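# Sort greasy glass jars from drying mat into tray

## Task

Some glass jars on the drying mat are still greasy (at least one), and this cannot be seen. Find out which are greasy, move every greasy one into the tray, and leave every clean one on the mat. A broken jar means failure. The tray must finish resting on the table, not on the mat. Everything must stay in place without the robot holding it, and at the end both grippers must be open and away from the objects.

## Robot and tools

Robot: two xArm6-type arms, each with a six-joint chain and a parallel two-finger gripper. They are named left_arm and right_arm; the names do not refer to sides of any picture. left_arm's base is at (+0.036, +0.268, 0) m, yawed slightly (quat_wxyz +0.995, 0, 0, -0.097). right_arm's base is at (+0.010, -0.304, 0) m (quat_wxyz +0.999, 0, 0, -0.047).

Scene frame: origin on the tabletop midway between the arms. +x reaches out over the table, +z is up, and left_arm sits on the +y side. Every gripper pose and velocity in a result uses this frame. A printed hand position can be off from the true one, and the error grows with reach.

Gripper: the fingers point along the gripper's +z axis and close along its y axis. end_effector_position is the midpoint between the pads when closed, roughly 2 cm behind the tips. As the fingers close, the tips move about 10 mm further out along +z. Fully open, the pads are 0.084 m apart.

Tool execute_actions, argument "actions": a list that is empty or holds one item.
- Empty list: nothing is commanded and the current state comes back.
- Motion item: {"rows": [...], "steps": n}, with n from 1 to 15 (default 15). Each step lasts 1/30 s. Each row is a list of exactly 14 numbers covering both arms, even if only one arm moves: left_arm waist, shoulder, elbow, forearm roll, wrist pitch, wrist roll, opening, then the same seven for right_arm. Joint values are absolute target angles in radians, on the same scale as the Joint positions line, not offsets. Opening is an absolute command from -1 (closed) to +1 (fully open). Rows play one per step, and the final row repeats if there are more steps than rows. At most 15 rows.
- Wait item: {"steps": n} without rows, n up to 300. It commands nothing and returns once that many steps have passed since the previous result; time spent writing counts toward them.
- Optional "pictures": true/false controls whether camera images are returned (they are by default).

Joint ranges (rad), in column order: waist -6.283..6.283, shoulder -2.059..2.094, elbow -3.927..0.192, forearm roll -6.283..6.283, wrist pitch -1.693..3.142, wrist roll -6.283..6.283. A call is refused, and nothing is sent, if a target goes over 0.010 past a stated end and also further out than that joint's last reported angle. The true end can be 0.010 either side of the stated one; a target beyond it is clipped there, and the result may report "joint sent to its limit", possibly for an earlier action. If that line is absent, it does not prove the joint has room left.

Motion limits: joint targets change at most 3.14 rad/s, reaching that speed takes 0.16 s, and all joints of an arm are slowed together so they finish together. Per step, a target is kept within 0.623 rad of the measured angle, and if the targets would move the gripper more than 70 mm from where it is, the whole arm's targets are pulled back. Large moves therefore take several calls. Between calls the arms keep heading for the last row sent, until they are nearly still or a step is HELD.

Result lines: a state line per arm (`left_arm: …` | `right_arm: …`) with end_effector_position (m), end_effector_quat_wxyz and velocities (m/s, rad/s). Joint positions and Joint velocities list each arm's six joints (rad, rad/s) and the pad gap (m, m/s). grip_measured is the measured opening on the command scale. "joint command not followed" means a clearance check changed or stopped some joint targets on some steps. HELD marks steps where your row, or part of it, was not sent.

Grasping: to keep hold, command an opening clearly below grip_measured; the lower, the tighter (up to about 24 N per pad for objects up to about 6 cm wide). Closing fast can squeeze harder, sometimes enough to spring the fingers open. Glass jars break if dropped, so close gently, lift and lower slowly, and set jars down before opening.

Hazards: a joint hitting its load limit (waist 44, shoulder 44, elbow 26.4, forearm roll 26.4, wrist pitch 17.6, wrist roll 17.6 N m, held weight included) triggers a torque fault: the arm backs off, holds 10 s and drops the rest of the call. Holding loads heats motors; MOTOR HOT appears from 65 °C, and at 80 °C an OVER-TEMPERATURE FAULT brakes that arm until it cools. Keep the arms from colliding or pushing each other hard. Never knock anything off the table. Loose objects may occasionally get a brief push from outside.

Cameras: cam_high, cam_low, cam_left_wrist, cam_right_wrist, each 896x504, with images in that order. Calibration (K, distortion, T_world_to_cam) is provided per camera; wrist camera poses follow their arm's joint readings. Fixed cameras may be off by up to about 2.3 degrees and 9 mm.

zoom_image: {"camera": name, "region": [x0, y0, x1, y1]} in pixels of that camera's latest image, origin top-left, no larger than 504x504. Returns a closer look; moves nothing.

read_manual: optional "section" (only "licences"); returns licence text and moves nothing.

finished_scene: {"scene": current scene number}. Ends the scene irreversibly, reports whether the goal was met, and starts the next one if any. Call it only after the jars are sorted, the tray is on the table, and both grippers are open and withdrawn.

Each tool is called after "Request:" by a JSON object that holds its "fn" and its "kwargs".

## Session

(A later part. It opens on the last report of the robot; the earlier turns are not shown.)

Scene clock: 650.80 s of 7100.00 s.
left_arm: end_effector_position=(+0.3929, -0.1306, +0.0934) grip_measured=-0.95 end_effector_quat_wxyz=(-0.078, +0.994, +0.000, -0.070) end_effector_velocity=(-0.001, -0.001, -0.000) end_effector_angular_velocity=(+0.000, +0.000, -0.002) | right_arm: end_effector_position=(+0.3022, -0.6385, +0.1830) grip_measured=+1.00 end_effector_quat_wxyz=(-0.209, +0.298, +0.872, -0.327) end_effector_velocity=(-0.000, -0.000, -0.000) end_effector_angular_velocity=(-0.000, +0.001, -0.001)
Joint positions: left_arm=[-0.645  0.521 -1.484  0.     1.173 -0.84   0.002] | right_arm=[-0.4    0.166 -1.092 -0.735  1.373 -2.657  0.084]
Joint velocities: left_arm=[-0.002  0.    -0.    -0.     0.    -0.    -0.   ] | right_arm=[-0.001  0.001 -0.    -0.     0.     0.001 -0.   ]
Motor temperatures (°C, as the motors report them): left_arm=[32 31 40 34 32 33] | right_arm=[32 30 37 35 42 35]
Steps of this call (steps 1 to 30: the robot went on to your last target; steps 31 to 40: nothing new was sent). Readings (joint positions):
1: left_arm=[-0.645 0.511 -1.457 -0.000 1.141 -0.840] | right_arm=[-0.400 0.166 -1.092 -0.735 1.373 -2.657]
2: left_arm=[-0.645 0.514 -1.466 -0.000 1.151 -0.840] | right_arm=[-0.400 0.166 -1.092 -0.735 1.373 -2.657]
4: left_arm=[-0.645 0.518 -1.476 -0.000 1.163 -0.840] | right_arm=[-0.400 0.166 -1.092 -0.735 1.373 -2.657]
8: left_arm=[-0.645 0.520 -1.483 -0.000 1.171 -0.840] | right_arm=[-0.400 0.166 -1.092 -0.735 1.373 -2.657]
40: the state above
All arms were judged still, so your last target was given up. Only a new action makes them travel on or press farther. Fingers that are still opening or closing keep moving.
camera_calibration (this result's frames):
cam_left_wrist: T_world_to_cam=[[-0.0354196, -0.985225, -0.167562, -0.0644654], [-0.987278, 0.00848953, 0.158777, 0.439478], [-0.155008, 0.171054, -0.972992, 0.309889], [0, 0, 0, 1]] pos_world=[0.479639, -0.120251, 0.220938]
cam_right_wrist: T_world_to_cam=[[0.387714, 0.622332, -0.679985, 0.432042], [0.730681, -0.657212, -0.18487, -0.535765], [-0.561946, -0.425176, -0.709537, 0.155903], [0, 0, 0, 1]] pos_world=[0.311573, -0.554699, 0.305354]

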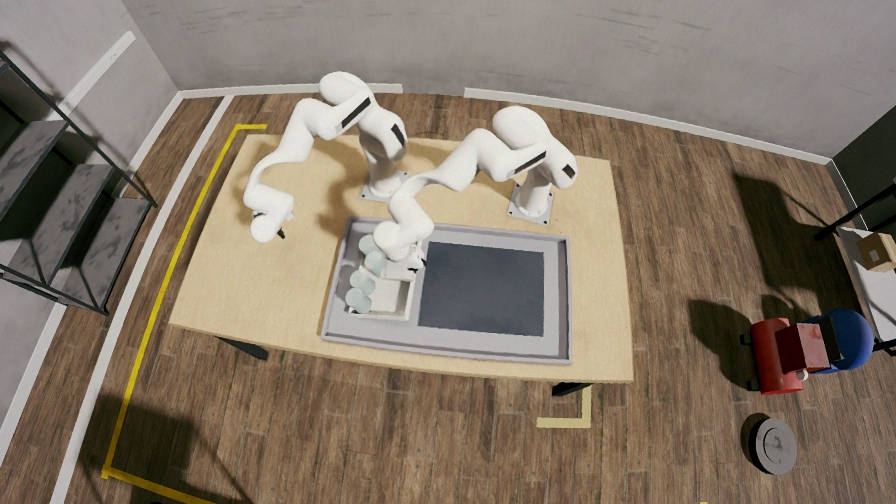

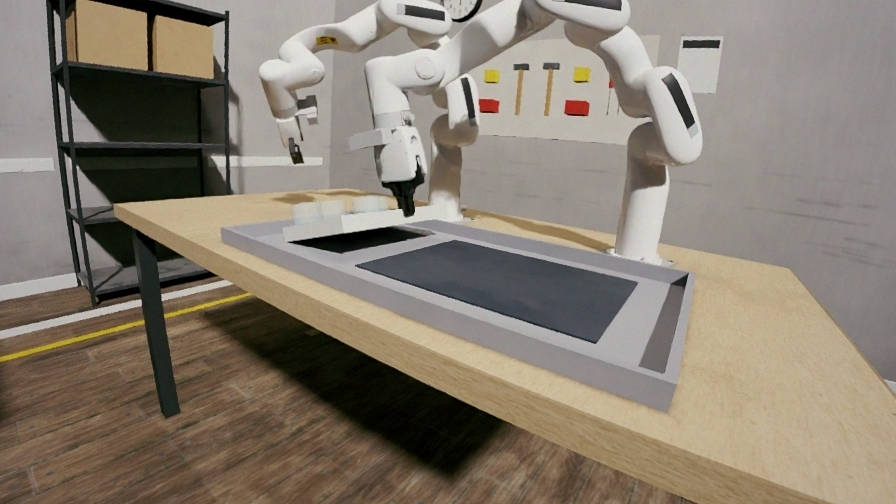

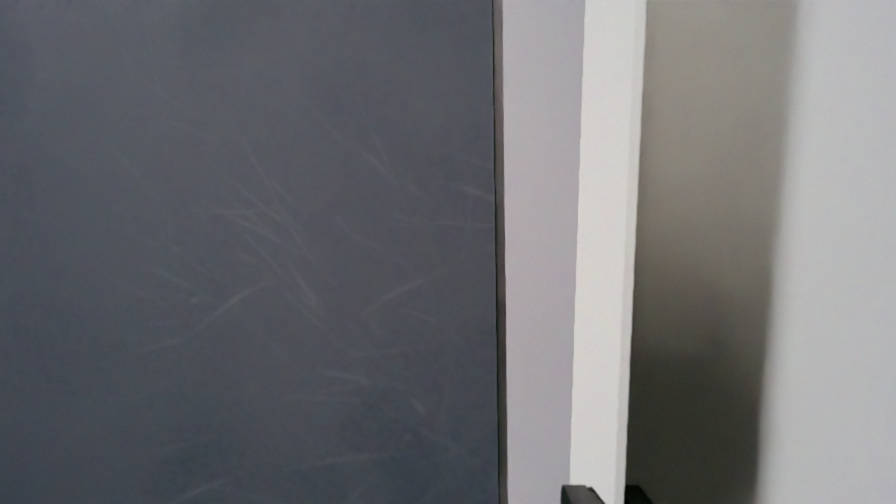

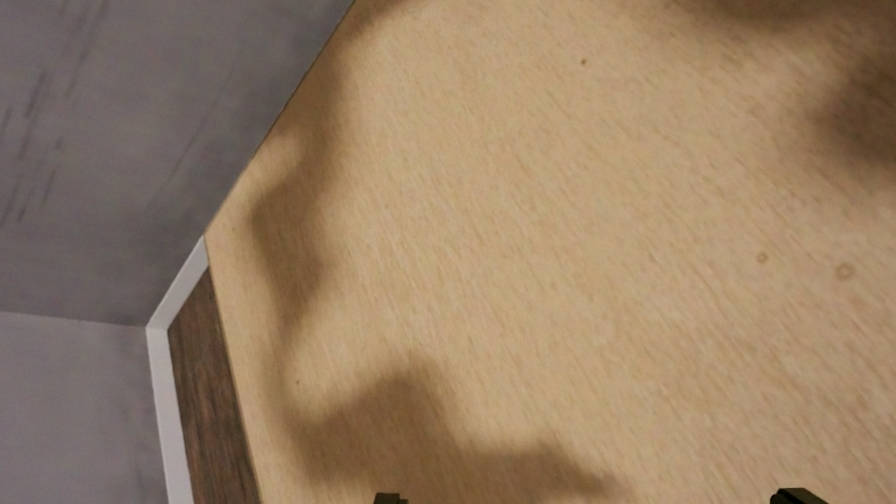

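Request:
{"fn": "execute_actions", "kwargs": {"actions": [{"rows": [[-0.6451,0.5146,-1.4661,0,1.1521,-0.84,-1,-0.4,0.166,-1.092,-0.735,1.373,-2.657,1],[-0.6451,0.5083,-1.448,0,1.131,-0.84,-1,-0.4,0.166,-1.092,-0.735,1.373,-2.657,1],[-0.6451,0.5019,-1.43,0,1.11,-0.84,-1,-0.4,0.166,-1.092,-0.735,1.373,-2.657,1],[-0.6451,0.4956,-1.4119,0,1.089,-0.84,-1,-0.4,0.166,-1.092,-0.735,1.373,-2.657,1],[-0.6451,0.4892,-1.3938,0,1.068,-0.84,-1,-0.4,0.166,-1.092,-0.735,1.373,-2.657,1],[-0.6451,0.4829,-1.3758,0,1.0469,-0.84,-1,-0.4,0.166,-1.092,-0.735,1.373,-2.657,1],[-0.6451,0.4765,-1.3577,0,1.0259,-0.84,-1,-0.4,0.166,-1.092,-0.735,1.373,-2.657,1],[-0.6451,0.4695,-1.334,0,0.996,-0.84,-1,-0.4,0.166,-1.092,-0.735,1.373,-2.657,1],[-0.6451,0.4617,-1.3042,0,0.9563,-0.84,-1,-0.4,0.166,-1.092,-0.735,1.373,-2.657,1],[-0.6451,0.454,-1.2745,0,0.9168,-0.84,-1,-0.4,0.166,-1.092,-0.735,1.373,-2.657,1],[-0.6451,0.4462,-1.2448,0,0.8774,-0.84,-1,-0.4,0.166,-1.092,-0.735,1.373,-2.657,1],[-0.6451,0.4423,-1.2299,0,0.8577,-0.84,-1,-0.4,0.166,-1.092,-0.735,1.373,-2.657,1],[-0.6451,0.4423,-1.2299,0,0.8577,-0.84,-1,-0.4,0.166,-1.092,-0.735,1.373,-2.657,1],[-0.6451,0.4423,-1.2299,0,0.8577,-0.84,-1,-0.4,0.166,-1.092,-0.735,1.373,-2.657,1],[-0.6451,0.4423,-1.2299,0,0.8577,-0.84,-1,-0.4,0.166,-1.092,-0.735,1.373,-2.657,1]], "steps": 15}], "pictures": false}}

Request:
{"fn": "execute_actions", "kwargs": {"actions": [{"rows": [[-0.6451,0.4409,-1.2197,0,0.8419,-0.84,-1,-0.4,0.166,-1.092,-0.735,1.373,-2.657,1],[-0.6451,0.4394,-1.2095,0,0.8261,-0.84,-1,-0.4,0.166,-1.092,-0.735,1.373,-2.657,1],[-0.6451,0.438,-1.1992,0,0.8103,-0.84,-1,-0.4,0.166,-1.092,-0.735,1.373,-2.657,1],[-0.6451,0.4366,-1.189,0,0.7945,-0.84,-1,-0.4,0.166,-1.092,-0.735,1.373,-2.657,1],[-0.6451,0.4352,-1.1788,0,0.7787,-0.84,-1,-0.4,0.166,-1.092,-0.735,1.373,-2.657,1],[-0.6451,0.4337,-1.1686,0,0.7629,-0.84,-1,-0.4,0.166,-1.092,-0.735,1.373,-2.657,1],[-0.6451,0.4323,-1.1584,0,0.7471,-0.84,-1,-0.4,0.166,-1.092,-0.735,1.373,-2.657,1],[-0.6451,0.4309,-1.1481,0,0.7313,-0.84,-1,-0.4,0.166,-1.092,-0.735,1.373,-2.657,1],[-0.6451,0.4294,-1.1379,0,0.7155,-0.84,-1,-0.4,0.166,-1.092,-0.735,1.373,-2.657,1],[-0.6451,0.428,-1.1277,0,0.6997,-0.84,-1,-0.4,0.166,-1.092,-0.735,1.373,-2.657,1],[-0.6451,0.428,-1.1277,0,0.6997,-0.84,-1,-0.4,0.166,-1.092,-0.735,1.373,-2.657,1],[-0.6451,0.428,-1.1277,0,0.6997,-0.84,-1,-0.4,0.166,-1.092,-0.735,1.373,-2.657,1],[-0.6451,0.428,-1.1277,0,0.6997,-0.84,-1,-0.4,0.166,-1.092,-0.735,1.373,-2.657,1],[-0.6451,0.428,-1.1277,0,0.6997,-0.84,-1,-0.4,0.166,-1.092,-0.735,1.373,-2.657,1],[-0.6451,0.428,-1.1277,0,0.6997,-0.84,-1,-0.4,0.166,-1.092,-0.735,1.373,-2.657,1]], "steps": 15}], "pictures": false}}

Request:
{"fn": "execute_actions", "kwargs": {"actions": [{"rows": [[-0.6451,0.428,-1.1277,0,0.6997,-0.84,0,-0.4,0.166,-1.092,-0.735,1.373,-2.657,1]], "steps": 12}], "pictures": false}}

Request:
{"fn": "execute_actions", "kwargs": {"actions": [{"rows": [[-0.6451,0.3151,-1.1599,0,0.8448,-0.84,0.75,-0.4,0.166,-1.092,-0.735,1.373,-2.657,1]], "steps": 15}], "pictures": false}}

Request:
{"fn": "execute_actions", "kwargs": {"actions": [{"rows": [[-0.792,0.5475,-1.635,0,1.0875,-0.925,0.75,-0.4,0.166,-1.092,-0.735,1.373,-2.657,1]], "steps": 15}], "pictures": false}}

Request:
{"fn": "execute_actions", "kwargs": {"actions": [{"steps": 15}]}}

Scene clock: 672.67 s of 7100.00 s.
left_arm: end_effector_position=(+0.3874, -0.1244, +0.0633) grip_measured=-0.96 end_effector_quat_wxyz=(-0.035, +0.999, +0.000, -0.031) end_effector_velocity=(-0.024, +0.023, -0.083) end_effector_angular_velocity=(-0.191, -0.169, -0.000) | right_arm: end_effector_position=(+0.3022, -0.6385, +0.1830) grip_measured=+1.00 end_effector_quat_wxyz=(-0.209, +0.298, +0.872, -0.327) end_effector_velocity=(+0.000, +0.000, -0.001) end_effector_angular_velocity=(+0.001, +0.001, +0.000)
Joint positions: left_arm=[-0.645  0.453 -1.268 -0.     0.909 -0.84   0.002] | right_arm=[-0.4    0.166 -1.092 -0.735  1.373 -2.657  0.084]
Joint velocities: left_arm=[-0.004 -0.125  0.516 -0.002 -0.646 -0.002 -0.002] | right_arm=[ 0.001  0.002  0.     0.001 -0.001  0.    -0.   ]
Motor temperatures (°C, as the motors report them): left_arm=[32 31 40 34 32 33] | right_arm=[32 30 37 35 42 35]
Steps of this call (steps 1 to 90: nothing new was sent; then 18.37 s passed at rest; steps 91 to 105: all 15 steps of this action). Readings (joint positions):
91: left_arm=[-0.645 0.521 -1.484 0.000 1.173 -0.840] | right_arm=[-0.400 0.166 -1.092 -0.735 1.373 -2.657]
92: left_arm=[-0.645 0.520 -1.482 0.000 1.170 -0.840] | right_arm=[-0.400 0.166 -1.092 -0.735 1.373 -2.657]
94: left_arm=[-0.645 0.515 -1.468 0.000 1.153 -0.840] | right_arm=[-0.400 0.166 -1.092 -0.735 1.373 -2.657]
98: left_arm=[-0.645 0.495 -1.411 0.000 1.089 -0.840] | right_arm=[-0.400 0.166 -1.092 -0.735 1.373 -2.657]
105: the state above

Scene clock: 673.17 s of 7100.00 s.
left_arm: end_effector_position=(+0.3846, -0.1214, +0.0411) grip_measured=-0.96 end_effector_quat_wxyz=(-0.001, +1.000, +0.000, -0.001) end_effector_velocity=(-0.001, +0.002, -0.012) end_effector_angular_velocity=(-0.045, -0.041, +0.002) | right_arm: end_effector_position=(+0.3022, -0.6385, +0.1830) grip_measured=+1.00 end_effector_quat_wxyz=(-0.209, +0.298, +0.872, -0.327) end_effector_velocity=(+0.000, +0.000, +0.000) end_effector_angular_velocity=(-0.001, -0.000, +0.001)
Joint positions: left_arm=[-0.645  0.429 -1.134 -0.     0.709 -0.84   0.002] | right_arm=[-0.4    0.166 -1.092 -0.735  1.373 -2.657  0.084]
Joint velocities: left_arm=[ 0.002 -0.014  0.08   0.001 -0.127 -0.001 -0.   ] | right_arm=[ 0.001 -0.001  0.001 -0.001 -0.     0.001 -0.   ]
Motor temperatures (°C, as the motors report them): left_arm=[32 31 40 34 32 33] | right_arm=[32 30 37 35 42 35]
Steps of this call (steps 1 to 15: all 15 steps of this action). Readings (joint positions):
1: left_arm=[-0.645 0.449 -1.253 -0.000 0.890 -0.840] | right_arm=[-0.400 0.166 -1.092 -0.735 1.373 -2.657]
2: left_arm=[-0.645 0.447 -1.243 -0.000 0.877 -0.840] | right_arm=[-0.400 0.166 -1.092 -0.735 1.373 -2.657]
4: left_arm=[-0.645 0.443 -1.226 -0.000 0.851 -0.840] | right_arm=[-0.400 0.166 -1.092 -0.735 1.373 -2.657]
8: left_arm=[-0.645 0.437 -1.190 -0.000 0.795 -0.840] | right_arm=[-0.400 0.166 -1.092 -0.735 1.373 -2.657]
15: the state above

Scene clock: 673.57 s of 7100.00 s.
left_arm: end_effector_position=(+0.3845, -0.1212, +0.0402) grip_measured=-0.02 end_effector_quat_wxyz=(+0.000, +1.000, -0.000, +0.000) end_effector_velocity=(-0.001, +0.000, -0.001) end_effector_angular_velocity=(+0.002, +0.001, -0.000) | right_arm: end_effector_position=(+0.3022, -0.6385, +0.1830) grip_measured=+1.00 end_effector_quat_wxyz=(-0.209, +0.298, +0.872, -0.327) end_effector_velocity=(+0.000, -0.000, +0.001) end_effector_angular_velocity=(+0.000, -0.001, +0.001)
Joint positions: left_arm=[-0.645  0.428 -1.128  0.     0.7   -0.84   0.043] | right_arm=[-0.4    0.166 -1.092 -0.735  1.373 -2.657  0.084]
Joint velocities: left_arm=[-0.001  0.001  0.002  0.    -0.    -0.001  0.002] | right_arm=[ 0.    -0.001 -0.001  0.001  0.    -0.001  0.   ]
Motor temperatures (°C, as the motors report them): left_arm=[32 31 40 34 32 33] | right_arm=[32 30 37 35 42 35]
Steps of this call (steps 1 to 12: all 12 steps of this action). Readings (joint positions):
1: left_arm=[-0.645 0.429 -1.132 -0.000 0.706 -0.840] | right_arm=[-0.400 0.166 -1.092 -0.735 1.373 -2.657]
2: left_arm=[-0.645 0.428 -1.131 -0.000 0.703 -0.840] | right_arm=[-0.400 0.166 -1.092 -0.735 1.373 -2.657]
4: left_arm=[-0.645 0.427 -1.130 0.000 0.701 -0.840] | right_arm=[-0.400 0.166 -1.092 -0.735 1.373 -2.657]
8: left_arm=[-0.645 0.428 -1.129 0.000 0.700 -0.840] | right_arm=[-0.400 0.166 -1.092 -0.735 1.373 -2.657]
12: the state above

Scene clock: 674.07 s of 7100.00 s.
left_arm: end_effector_position=(+0.3836, -0.1202, +0.0981) grip_measured=+0.75 end_effector_quat_wxyz=(-0.001, +1.000, +0.000, -0.001) end_effector_velocity=(+0.005, -0.005, +0.011) end_effector_angular_velocity=(-0.016, -0.014, +0.001) | right_arm: end_effector_position=(+0.3022, -0.6385, +0.1830) grip_measured=+1.00 end_effector_quat_wxyz=(-0.209, +0.298, +0.872, -0.327) end_effector_velocity=(-0.000, -0.000, +0.001) end_effector_angular_velocity=(+0.000, +0.001, +0.001)
Joint positions: left_arm=[-0.645  0.317 -1.158  0.     0.845 -0.84   0.075] | right_arm=[-0.4    0.166 -1.092 -0.735  1.373 -2.657  0.084]
Joint velocities: left_arm=[ 0.    -0.01  -0.016  0.     0.005 -0.001  0.   ] | right_arm=[-0.001 -0.001 -0.    -0.001  0.    -0.003 -0.   ]
Motor temperatures (°C, as the motors report them): left_arm=[32 31 40 34 32 33] | right_arm=[32 30 37 35 42 35]
Steps of this call (steps 1 to 15: all 15 steps of this action). Readings (joint positions):
1: left_arm=[-0.645 0.428 -1.128 0.000 0.700 -0.840] | right_arm=[-0.400 0.166 -1.092 -0.735 1.373 -2.657]
2: left_arm=[-0.645 0.425 -1.128 0.000 0.705 -0.840] | right_arm=[-0.400 0.166 -1.092 -0.735 1.373 -2.657]
4: left_arm=[-0.645 0.394 -1.133 0.000 0.753 -0.840] | right_arm=[-0.400 0.166 -1.092 -0.735 1.373 -2.657]
8: left_arm=[-0.645 0.320 -1.164 -0.000 0.827 -0.840] | right_arm=[-0.400 0.166 -1.092 -0.735 1.373 -2.657]
15: the state above

Scene clock: 674.57 s of 7100.00 s.
left_arm: end_effector_position=(+0.3715, -0.2377, +0.1389) grip_measured=+0.75 end_effector_quat_wxyz=(+0.000, +1.000, -0.031, +0.000) end_effector_velocity=(-0.009, -0.033, +0.011) end_effector_angular_velocity=(+0.022, +0.013, -0.006) | right_arm: end_effector_position=(+0.3022, -0.6385, +0.1830) grip_measured=+1.00 end_effector_quat_wxyz=(-0.209, +0.298, +0.872, -0.327) end_effector_velocity=(-0.001, -0.000, -0.000) end_effector_angular_velocity=(-0.000, +0.000, -0.001)
Joint positions: left_arm=[-0.79   0.541 -1.621 -0.     1.08  -0.922  0.075] | right_arm=[-0.4    0.166 -1.092 -0.735  1.373 -2.657  0.084]
Joint velocities: left_arm=[-0.043  0.095 -0.187  0.002  0.117 -0.038 -0.   ] | right_arm=[-0.001 -0.     0.001 -0.     0.     0.001 -0.   ]
Motor temperatures (°C, as the motors report them): left_arm=[32 31 40 34 32 33] | right_arm=[32 30 37 35 42 35]
Steps of this call (steps 1 to 15: all 15 steps of this action). Readings (joint positions):
1: left_arm=[-0.645 0.317 -1.159 0.000 0.845 -0.840] | right_arm=[-0.400 0.166 -1.092 -0.735 1.373 -2.657]
2: left_arm=[-0.646 0.319 -1.164 0.000 0.848 -0.841] | right_arm=[-0.400 0.166 -1.092 -0.735 1.373 -2.657]
4: left_arm=[-0.661 0.346 -1.218 0.000 0.878 -0.851] | right_arm=[-0.400 0.166 -1.092 -0.735 1.373 -2.657]
8: left_arm=[-0.724 0.439 -1.413 -0.000 0.973 -0.885] | right_arm=[-0.400 0.166 -1.092 -0.735 1.373 -2.657]
15: the state above

Scene clock: 675.07 s of 7100.00 s.
left_arm: end_effector_position=(+0.3714, -0.2400, +0.1400) grip_measured=+0.75 end_effector_quat_wxyz=(-0.000, +1.000, -0.031, -0.000) end_effector_velocity=(+0.000, -0.001, +0.000) end_effector_angular_velocity=(-0.001, -0.001, -0.000) | right_arm: end_effector_position=(+0.3022, -0.6385, +0.1830) grip_measured=+1.00 end_effector_quat_wxyz=(-0.209, +0.298, +0.872, -0.327) end_effector_velocity=(+0.001, -0.000, +0.001) end_effector_angular_velocity=(-0.001, -0.002, +0.001)
Joint positions: left_arm=[-0.792  0.547 -1.635  0.     1.087 -0.925  0.075] | right_arm=[-0.4    0.166 -1.092 -0.735  1.373 -2.657  0.084]
Joint velocities: left_arm=[-0.     0.    -0.002 -0.     0.    -0.    -0.   ] | right_arm=[ 0.    -0.001 -0.001 -0.     0.    -0.001  0.   ]
Motor temperatures (°C, as the motors report them): left_arm=[32 31 40 34 32 33] | right_arm=[32 30 37 35 42 35]
Steps of this call (steps 1 to 15: the robot went on to your last target). Readings (joint positions):
1: left_arm=[-0.790 0.543 -1.626 -0.000 1.083 -0.923] | right_arm=[-0.400 0.166 -1.092 -0.735 1.373 -2.657]
2: left_arm=[-0.791 0.545 -1.629 0.000 1.085 -0.924] | right_arm=[-0.400 0.166 -1.092 -0.735 1.373 -2.657]
4: left_arm=[-0.791 0.546 -1.631 0.000 1.086 -0.925] | right_arm=[-0.400 0.166 -1.092 -0.735 1.373 -2.657]
8: left_arm=[-0.791 0.547 -1.634 0.000 1.087 -0.925] | right_arm=[-0.400 0.166 -1.092 -0.735 1.373 -2.657]
15: the state above
camera_calibration (this result's frames):
cam_left_wrist: T_world_to_cam=[[-0.0841171, -0.996328, -0.015946, -0.171003], [-0.99634, 0.0838521, 0.016617, 0.453161], [-0.0152189, 0.0172854, -0.999735, 0.285584], [0, 0, 0, 1]] pos_world=[0.441465, -0.21331, 0.275251]
cam_right_wrist: T_world_to_cam=[[0.387714, 0.622332, -0.679985, 0.432042], [0.730681, -0.657212, -0.18487, -0.535765], [-0.561945, -0.425176, -0.709537, 0.155903], [0, 0, 0, 1]] pos_world=[0.311573, -0.554699, 0.305354]

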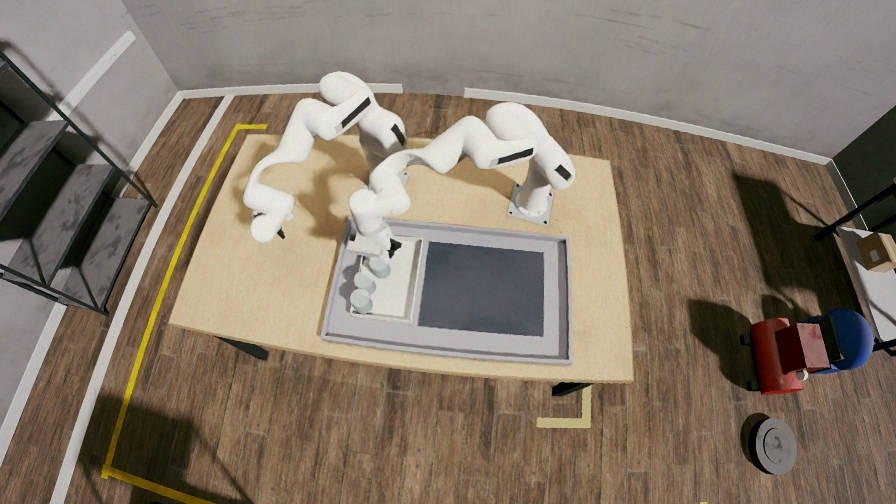

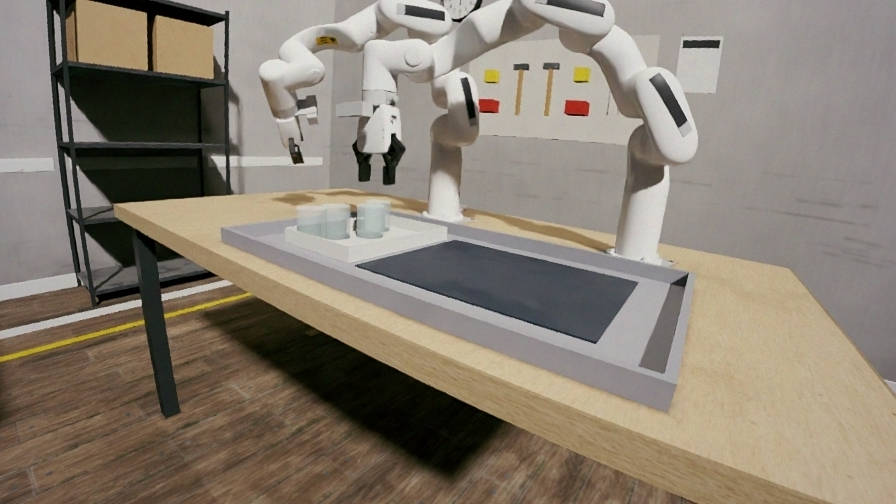

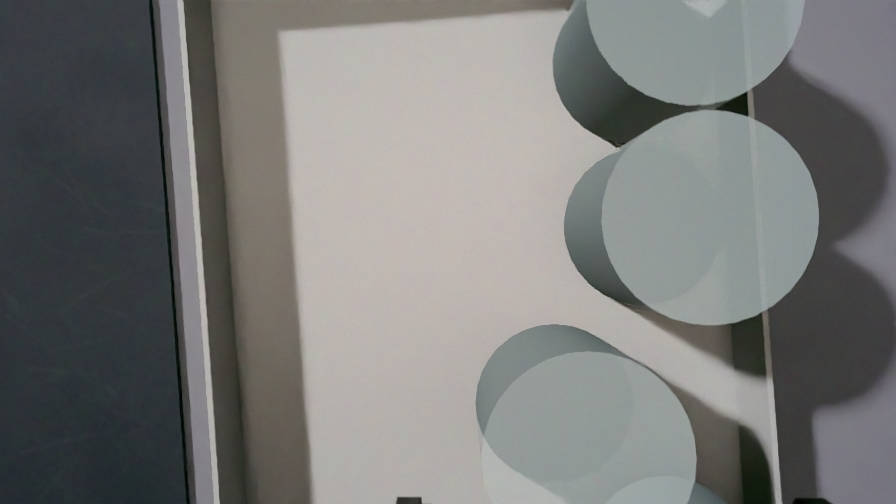

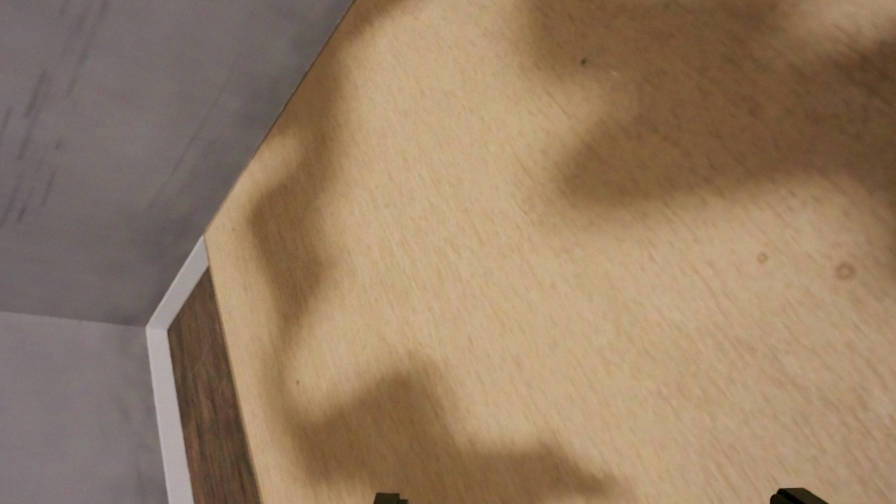

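Request:
{"fn": "execute_actions", "kwargs": {"actions": [{"rows": [[-0.7973,0.5731,-1.6753,0,1.1022,-0.93,0.75,-0.4,0.166,-1.092,-0.735,1.373,-2.657,1],[-0.7973,0.5731,-1.6753,0,1.1022,-0.93,0.75,-0.4,0.166,-1.092,-0.735,1.373,-2.657,1],[-0.7973,0.5731,-1.6753,0,1.1022,-0.93,0.75,-0.4,0.166,-1.092,-0.735,1.373,-2.657,1],[-0.7973,0.5731,-1.6753,0,1.1022,-0.93,0.75,-0.4,0.166,-1.092,-0.735,1.373,-2.657,1],[-0.7973,0.5731,-1.6753,0,1.1022,-0.93,0.75,-0.4,0.166,-1.092,-0.735,1.373,-2.657,1],[-0.7973,0.585,-1.664,0,1.079,-0.93,0.75,-0.4,0.166,-1.092,-0.735,1.373,-2.657,1],[-0.7973,0.597,-1.653,0,1.056,-0.93,0.75,-0.4,0.166,-1.092,-0.735,1.373,-2.657,1],[-0.7973,0.609,-1.642,0,1.033,-0.93,0.75,-0.4,0.166,-1.092,-0.735,1.373,-2.657,1],[-0.7973,0.62,-1.631,0,1.011,-0.93,0.75,-0.4,0.166,-1.092,-0.735,1.373,-2.657,1],[-0.7973,0.6312,-1.62,0,0.9888,-0.93,0.75,-0.4,0.166,-1.092,-0.735,1.373,-2.657,1]], "steps": 15}]}}

Scene clock: 701.10 s of 7100.00 s.
left_arm: end_effector_position=(+0.3709, -0.2453, +0.0907) grip_measured=+0.75 end_effector_quat_wxyz=(-0.004, +1.000, -0.031, -0.003) end_effector_velocity=(-0.006, +0.009, -0.087) end_effector_angular_velocity=(+0.025, +0.016, +0.001) | right_arm: end_effector_position=(+0.3022, -0.6385, +0.1830) grip_measured=+1.00 end_effector_quat_wxyz=(-0.209, +0.298, +0.872, -0.327) end_effector_velocity=(+0.001, +0.000, +0.000) end_effector_angular_velocity=(-0.000, -0.001, -0.000)
Joint positions: left_arm=[-0.797  0.629 -1.621  0.     1.002 -0.93   0.075] | right_arm=[-0.4    0.166 -1.092 -0.735  1.373 -2.657  0.084]
Joint velocities: left_arm=[ 0.001  0.102  0.091  0.    -0.164 -0.     0.   ] | right_arm=[ 0.001  0.001 -0.001  0.001  0.001  0.     0.   ]
Motor temperatures (°C, as the motors report them): left_arm=[32 31 40 34 32 33] | right_arm=[32 30 37 35 42 35]
Steps of this call (steps 1 to 15: the robot went on to your last target; steps 16 to 90: nothing new was sent; then 22.53 s passed at rest; steps 91 to 105: all 15 steps of this action). Readings (joint positions):
91: left_arm=[-0.792 0.548 -1.635 0.000 1.088 -0.925] | right_arm=[-0.400 0.166 -1.092 -0.735 1.373 -2.657]
92: left_arm=[-0.792 0.550 -1.639 0.000 1.089 -0.926] | right_arm=[-0.400 0.166 -1.092 -0.735 1.373 -2.657]
94: left_arm=[-0.795 0.560 -1.656 0.000 1.095 -0.928] | right_arm=[-0.400 0.166 -1.092 -0.735 1.373 -2.657]
98: left_arm=[-0.797 0.575 -1.668 -0.000 1.090 -0.930] | right_arm=[-0.400 0.166 -1.092 -0.735 1.373 -2.657]
105: the state above
camera_calibration (this result's frames):
cam_left_wrist: T_world_to_cam=[[-0.0847129, -0.996116, -0.0240311, -0.176141], [-0.996188, 0.0841664, 0.0229089, 0.453398], [-0.0207973, 0.0258802, -0.999449, 0.240559], [0, 0, 0, 1]] pos_world=[0.441751, -0.219843, 0.225807]
cam_right_wrist: T_world_to_cam=[[0.387714, 0.622332, -0.679985, 0.432042], [0.730681, -0.657213, -0.18487, -0.535765], [-0.561945, -0.425176, -0.709537, 0.155903], [0, 0, 0, 1]] pos_world=[0.311573, -0.554699, 0.305354]

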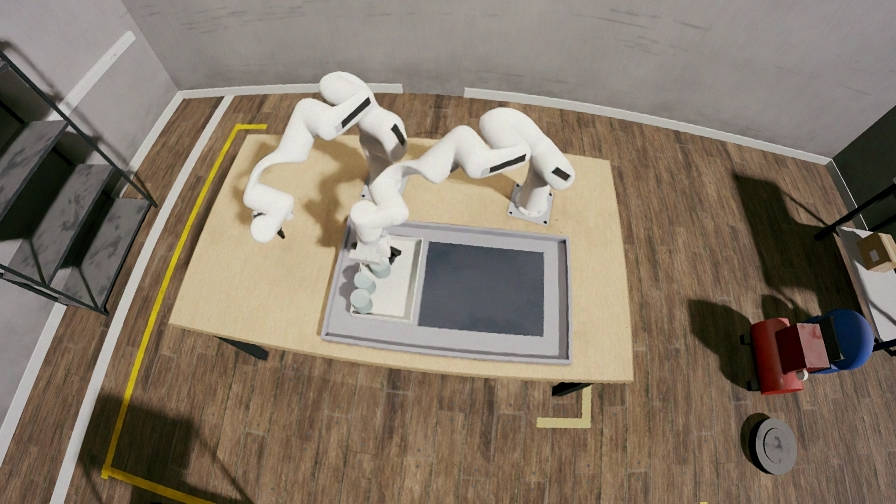

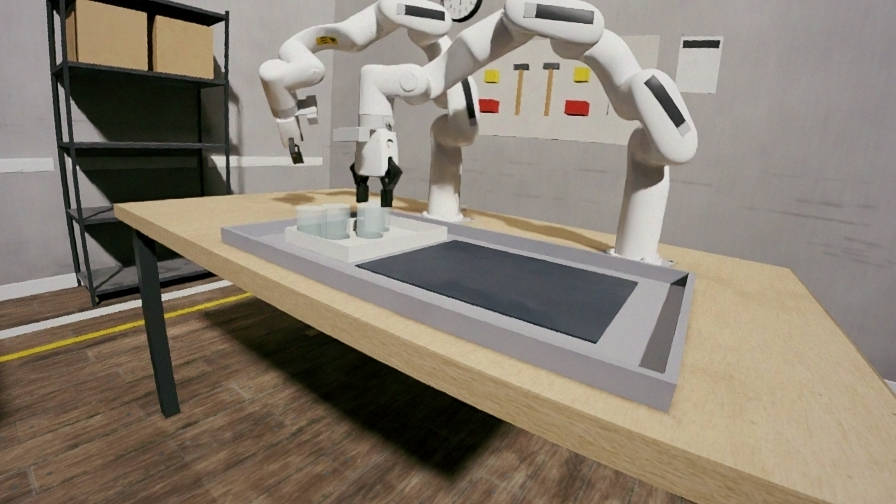

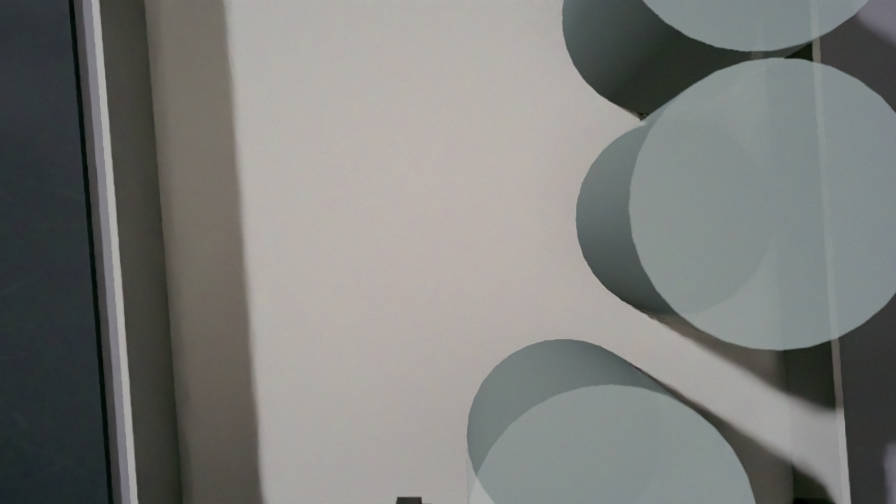

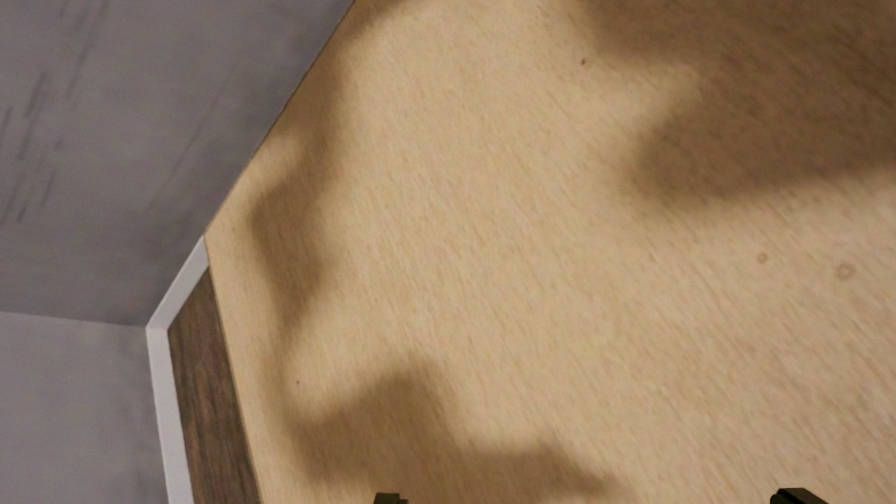

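Request:
{"fn": "execute_actions", "kwargs": {"actions": [{"rows": [[-0.7973,0.645,-1.615,0,0.97,-0.93,0.75,-0.4,0.166,-1.092,-0.735,1.373,-2.657,1],[-0.7973,0.659,-1.61,0,0.951,-0.93,0.75,-0.4,0.166,-1.092,-0.735,1.373,-2.657,1],[-0.7973,0.673,-1.605,0,0.932,-0.93,0.75,-0.4,0.166,-1.092,-0.735,1.373,-2.657,1],[-0.7973,0.687,-1.6,0,0.913,-0.93,0.75,-0.4,0.166,-1.092,-0.735,1.373,-2.657,1],[-0.7973,0.7011,-1.5942,0,0.8931,-0.93,0.75,-0.4,0.166,-1.092,-0.735,1.373,-2.657,1]], "steps": 15}], "pictures": false}}

Request:
{"fn": "execute_actions", "kwargs": {"actions": [{"rows": [[-0.7973,0.7011,-1.5942,0,0.8931,-0.93,0.6,-0.4,0.166,-1.092,-0.735,1.373,-2.657,1],[-0.7973,0.7011,-1.5942,0,0.8931,-0.93,0.5,-0.4,0.166,-1.092,-0.735,1.373,-2.657,1],[-0.7973,0.7011,-1.5942,0,0.8931,-0.93,0.4,-0.4,0.166,-1.092,-0.735,1.373,-2.657,1],[-0.7973,0.7011,-1.5942,0,0.8931,-0.93,0.3,-0.4,0.166,-1.092,-0.735,1.373,-2.657,1],[-0.7973,0.7011,-1.5942,0,0.8931,-0.93,0.2,-0.4,0.166,-1.092,-0.735,1.373,-2.657,1],[-0.7973,0.7011,-1.5942,0,0.8931,-0.93,0.1,-0.4,0.166,-1.092,-0.735,1.373,-2.657,1]], "steps": 15}], "pictures": false}}

Request:
{"fn": "execute_actions", "kwargs": {"actions": [{"rows": [[-0.7973,0.687,-1.6,0,0.913,-0.93,0.1,-0.4,0.166,-1.092,-0.735,1.373,-2.657,1],[-0.7973,0.673,-1.605,0,0.932,-0.93,0.1,-0.4,0.166,-1.092,-0.735,1.373,-2.657,1],[-0.7973,0.659,-1.61,0,0.951,-0.93,0.1,-0.4,0.166,-1.092,-0.735,1.373,-2.657,1],[-0.7973,0.645,-1.615,0,0.97,-0.93,0.1,-0.4,0.166,-1.092,-0.735,1.373,-2.657,1],[-0.7973,0.6312,-1.62,0,0.9888,-0.93,0.1,-0.4,0.166,-1.092,-0.735,1.373,-2.657,1],[-0.7973,0.62,-1.631,0,1.011,-0.93,0.1,-0.4,0.166,-1.092,-0.735,1.373,-2.657,1],[-0.7973,0.609,-1.642,0,1.033,-0.93,0.1,-0.4,0.166,-1.092,-0.735,1.373,-2.657,1],[-0.7973,0.597,-1.653,0,1.056,-0.93,0.1,-0.4,0.166,-1.092,-0.735,1.373,-2.657,1],[-0.7973,0.585,-1.664,0,1.079,-0.93,0.1,-0.4,0.166,-1.092,-0.735,1.373,-2.657,1],[-0.7973,0.5731,-1.6753,0,1.1022,-0.93,0.1,-0.4,0.166,-1.092,-0.735,1.373,-2.657,1]], "steps": 15}]}}

Scene clock: 712.77 s of 7100.00 s.
left_arm: end_effector_position=(+0.3727, -0.2481, +0.0454) grip_measured=+0.75 end_effector_quat_wxyz=(+0.001, +1.000, -0.031, +0.001) end_effector_velocity=(+0.008, -0.011, +0.015) end_effector_angular_velocity=(-0.039, -0.025, +0.001) | right_arm: end_effector_position=(+0.3022, -0.6385, +0.1830) grip_measured=+1.00 end_effector_quat_wxyz=(-0.209, +0.298, +0.872, -0.327) end_effector_velocity=(-0.000, +0.000, -0.000) end_effector_angular_velocity=(+0.000, +0.001, +0.001)
Joint positions: left_arm=[-0.797  0.7   -1.596 -0.     0.894 -0.93   0.075] | right_arm=[-0.4    0.166 -1.092 -0.735  1.373 -2.657  0.084]
Joint velocities: left_arm=[ 0.    -0.012 -0.015  0.    -0.019 -0.001  0.   ] | right_arm=[ 0.001  0.     0.001 -0.     0.    -0.    -0.   ]
Motor temperatures (°C, as the motors report them): left_arm=[32 31 40 34 32 33] | right_arm=[32 30 37 35 42 35]
Steps of this call (steps 1 to 30: the robot went on to your last target; steps 31 to 90: nothing new was sent; then 8.17 s passed at rest; steps 91 to 105: all 15 steps of this action). Readings (joint positions):
91: left_arm=[-0.797 0.631 -1.620 -0.000 0.989 -0.930] | right_arm=[-0.400 0.166 -1.092 -0.735 1.373 -2.657]
92: left_arm=[-0.797 0.632 -1.620 -0.000 0.986 -0.930] | right_arm=[-0.400 0.166 -1.092 -0.735 1.373 -2.657]
94: left_arm=[-0.797 0.642 -1.618 -0.000 0.970 -0.930] | right_arm=[-0.400 0.166 -1.092 -0.735 1.373 -2.657]
98: left_arm=[-0.797 0.684 -1.600 0.000 0.918 -0.930] | right_arm=[-0.400 0.166 -1.092 -0.735 1.373 -2.657]
105: the state above

Scene clock: 713.27 s of 7100.00 s.
left_arm: end_effector_position=(+0.3726, -0.2478, +0.0447) grip_measured=+0.43 end_effector_quat_wxyz=(+0.001, +1.000, -0.031, +0.000) end_effector_velocity=(-0.000, +0.000, -0.001) end_effector_angular_velocity=(+0.001, +0.001, +0.000) | right_arm: end_effector_position=(+0.3022, -0.6385, +0.1830) grip_measured=+1.00 end_effector_quat_wxyz=(-0.209, +0.298, +0.872, -0.327) end_effector_velocity=(-0.000, +0.000, -0.000) end_effector_angular_velocity=(+0.001, +0.001, +0.001)
Joint positions: left_arm=[-0.797  0.7   -1.595 -0.     0.893 -0.93   0.062] | right_arm=[-0.4    0.166 -1.092 -0.735  1.373 -2.657  0.084]
Joint velocities: left_arm=[ 0.     0.001  0.    -0.     0.     0.     0.   ] | right_arm=[ 0.    -0.     0.001  0.     0.    -0.001  0.   ]
Motor temperatures (°C, as the motors report them): left_arm=[32 31 40 34 32 33] | right_arm=[32 30 37 35 42 35]
Steps of this call (steps 1 to 15: all 15 steps of this action). Readings (joint positions):
1: left_arm=[-0.797 0.699 -1.596 -0.000 0.894 -0.930] | right_arm=[-0.400 0.166 -1.092 -0.735 1.373 -2.657]
2: left_arm=[-0.797 0.699 -1.596 -0.000 0.893 -0.930] | right_arm=[-0.400 0.166 -1.092 -0.735 1.373 -2.657]
4: left_arm=[-0.797 0.700 -1.595 0.000 0.893 -0.930] | right_arm=[-0.400 0.166 -1.092 -0.735 1.373 -2.657]
8: left_arm=[-0.797 0.700 -1.595 0.000 0.893 -0.930] | right_arm=[-0.400 0.166 -1.092 -0.735 1.373 -2.657]
15: the state above

Scene clock: 713.77 s of 7100.00 s.
left_arm: end_effector_position=(+0.3736, -0.2495, +0.1379) grip_measured=+0.43 end_effector_quat_wxyz=(+0.004, +1.000, -0.031, +0.003) end_effector_velocity=(-0.002, +0.003, +0.087) end_effector_angular_velocity=(-0.002, -0.001, -0.000) | right_arm: end_effector_position=(+0.3022, -0.6385, +0.1830) grip_measured=+1.00 end_effector_quat_wxyz=(-0.209, +0.298, +0.872, -0.327) end_effector_velocity=(+0.000, -0.000, +0.000) end_effector_angular_velocity=(-0.001, +0.000, +0.001)
Joint positions: left_arm=[-0.797  0.577 -1.672 -0.     1.087 -0.93   0.062] | right_arm=[-0.4    0.166 -1.092 -0.735  1.373 -2.657  0.084]
Joint velocities: left_arm=[-0.    -0.105 -0.09  -0.     0.192 -0.    -0.   ] | right_arm=[ 0.     0.    -0.001 -0.002  0.    -0.    -0.   ]
Motor temperatures (°C, as the motors report them): left_arm=[32 31 40 34 32 33] | right_arm=[32 30 37 35 42 35]
Steps of this call (steps 1 to 15: all 15 steps of this action). Readings (joint positions):
1: left_arm=[-0.797 0.700 -1.595 -0.000 0.893 -0.930] | right_arm=[-0.400 0.166 -1.092 -0.735 1.373 -2.657]
2: left_arm=[-0.797 0.699 -1.595 -0.000 0.896 -0.930] | right_arm=[-0.400 0.166 -1.092 -0.735 1.373 -2.657]
4: left_arm=[-0.797 0.691 -1.596 0.000 0.913 -0.930] | right_arm=[-0.400 0.166 -1.092 -0.735 1.373 -2.657]
8: left_arm=[-0.797 0.647 -1.616 0.000 0.972 -0.930] | right_arm=[-0.400 0.166 -1.092 -0.735 1.373 -2.657]
15: the state above
camera_calibration (this result's frames):
cam_left_wrist: T_world_to_cam=[[-0.084525, -0.996382, -0.00887917, -0.181188], [-0.996368, 0.0844246, 0.0111287, 0.457126], [-0.0103388, 0.00978757, -0.999899, 0.279962], [0, 0, 0, 1]] pos_world=[0.443046, -0.221865, 0.273237]
cam_right_wrist: T_world_to_cam=[[0.387715, 0.622332, -0.679985, 0.432042], [0.730681, -0.657212, -0.184869, -0.535766], [-0.561945, -0.425176, -0.709537, 0.155902], [0, 0, 0, 1]] pos_world=[0.311573, -0.554699, 0.305354]

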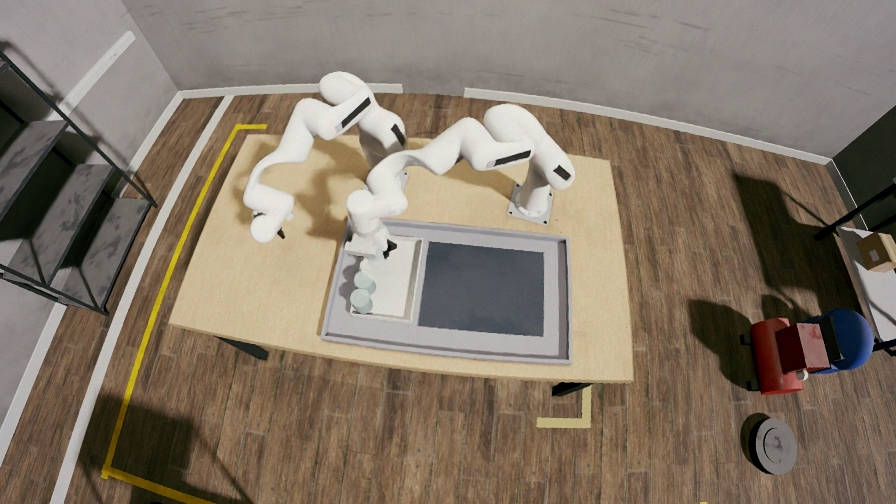

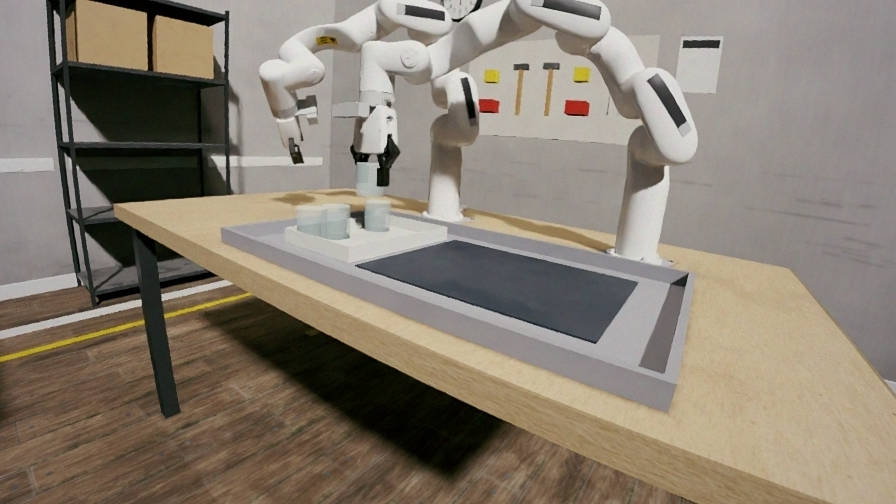

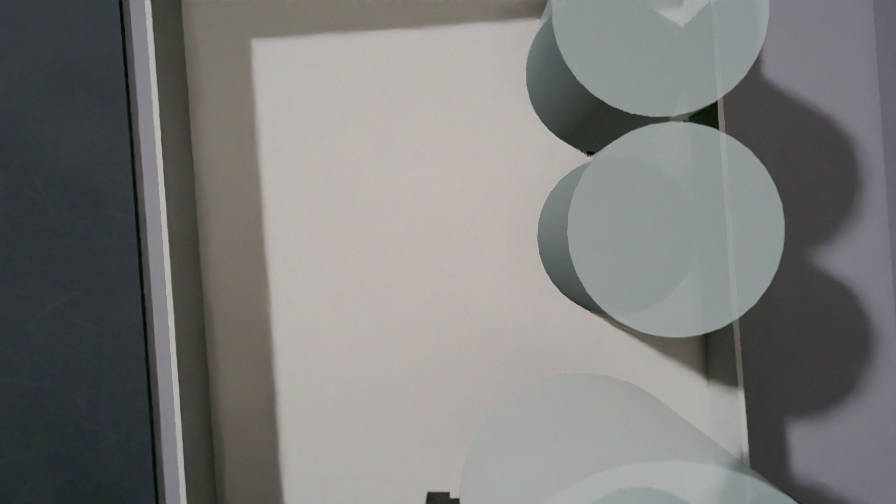

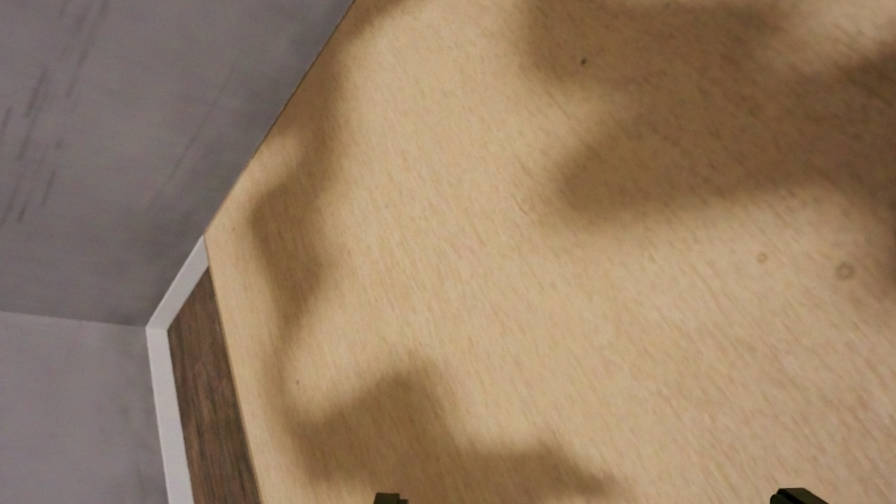

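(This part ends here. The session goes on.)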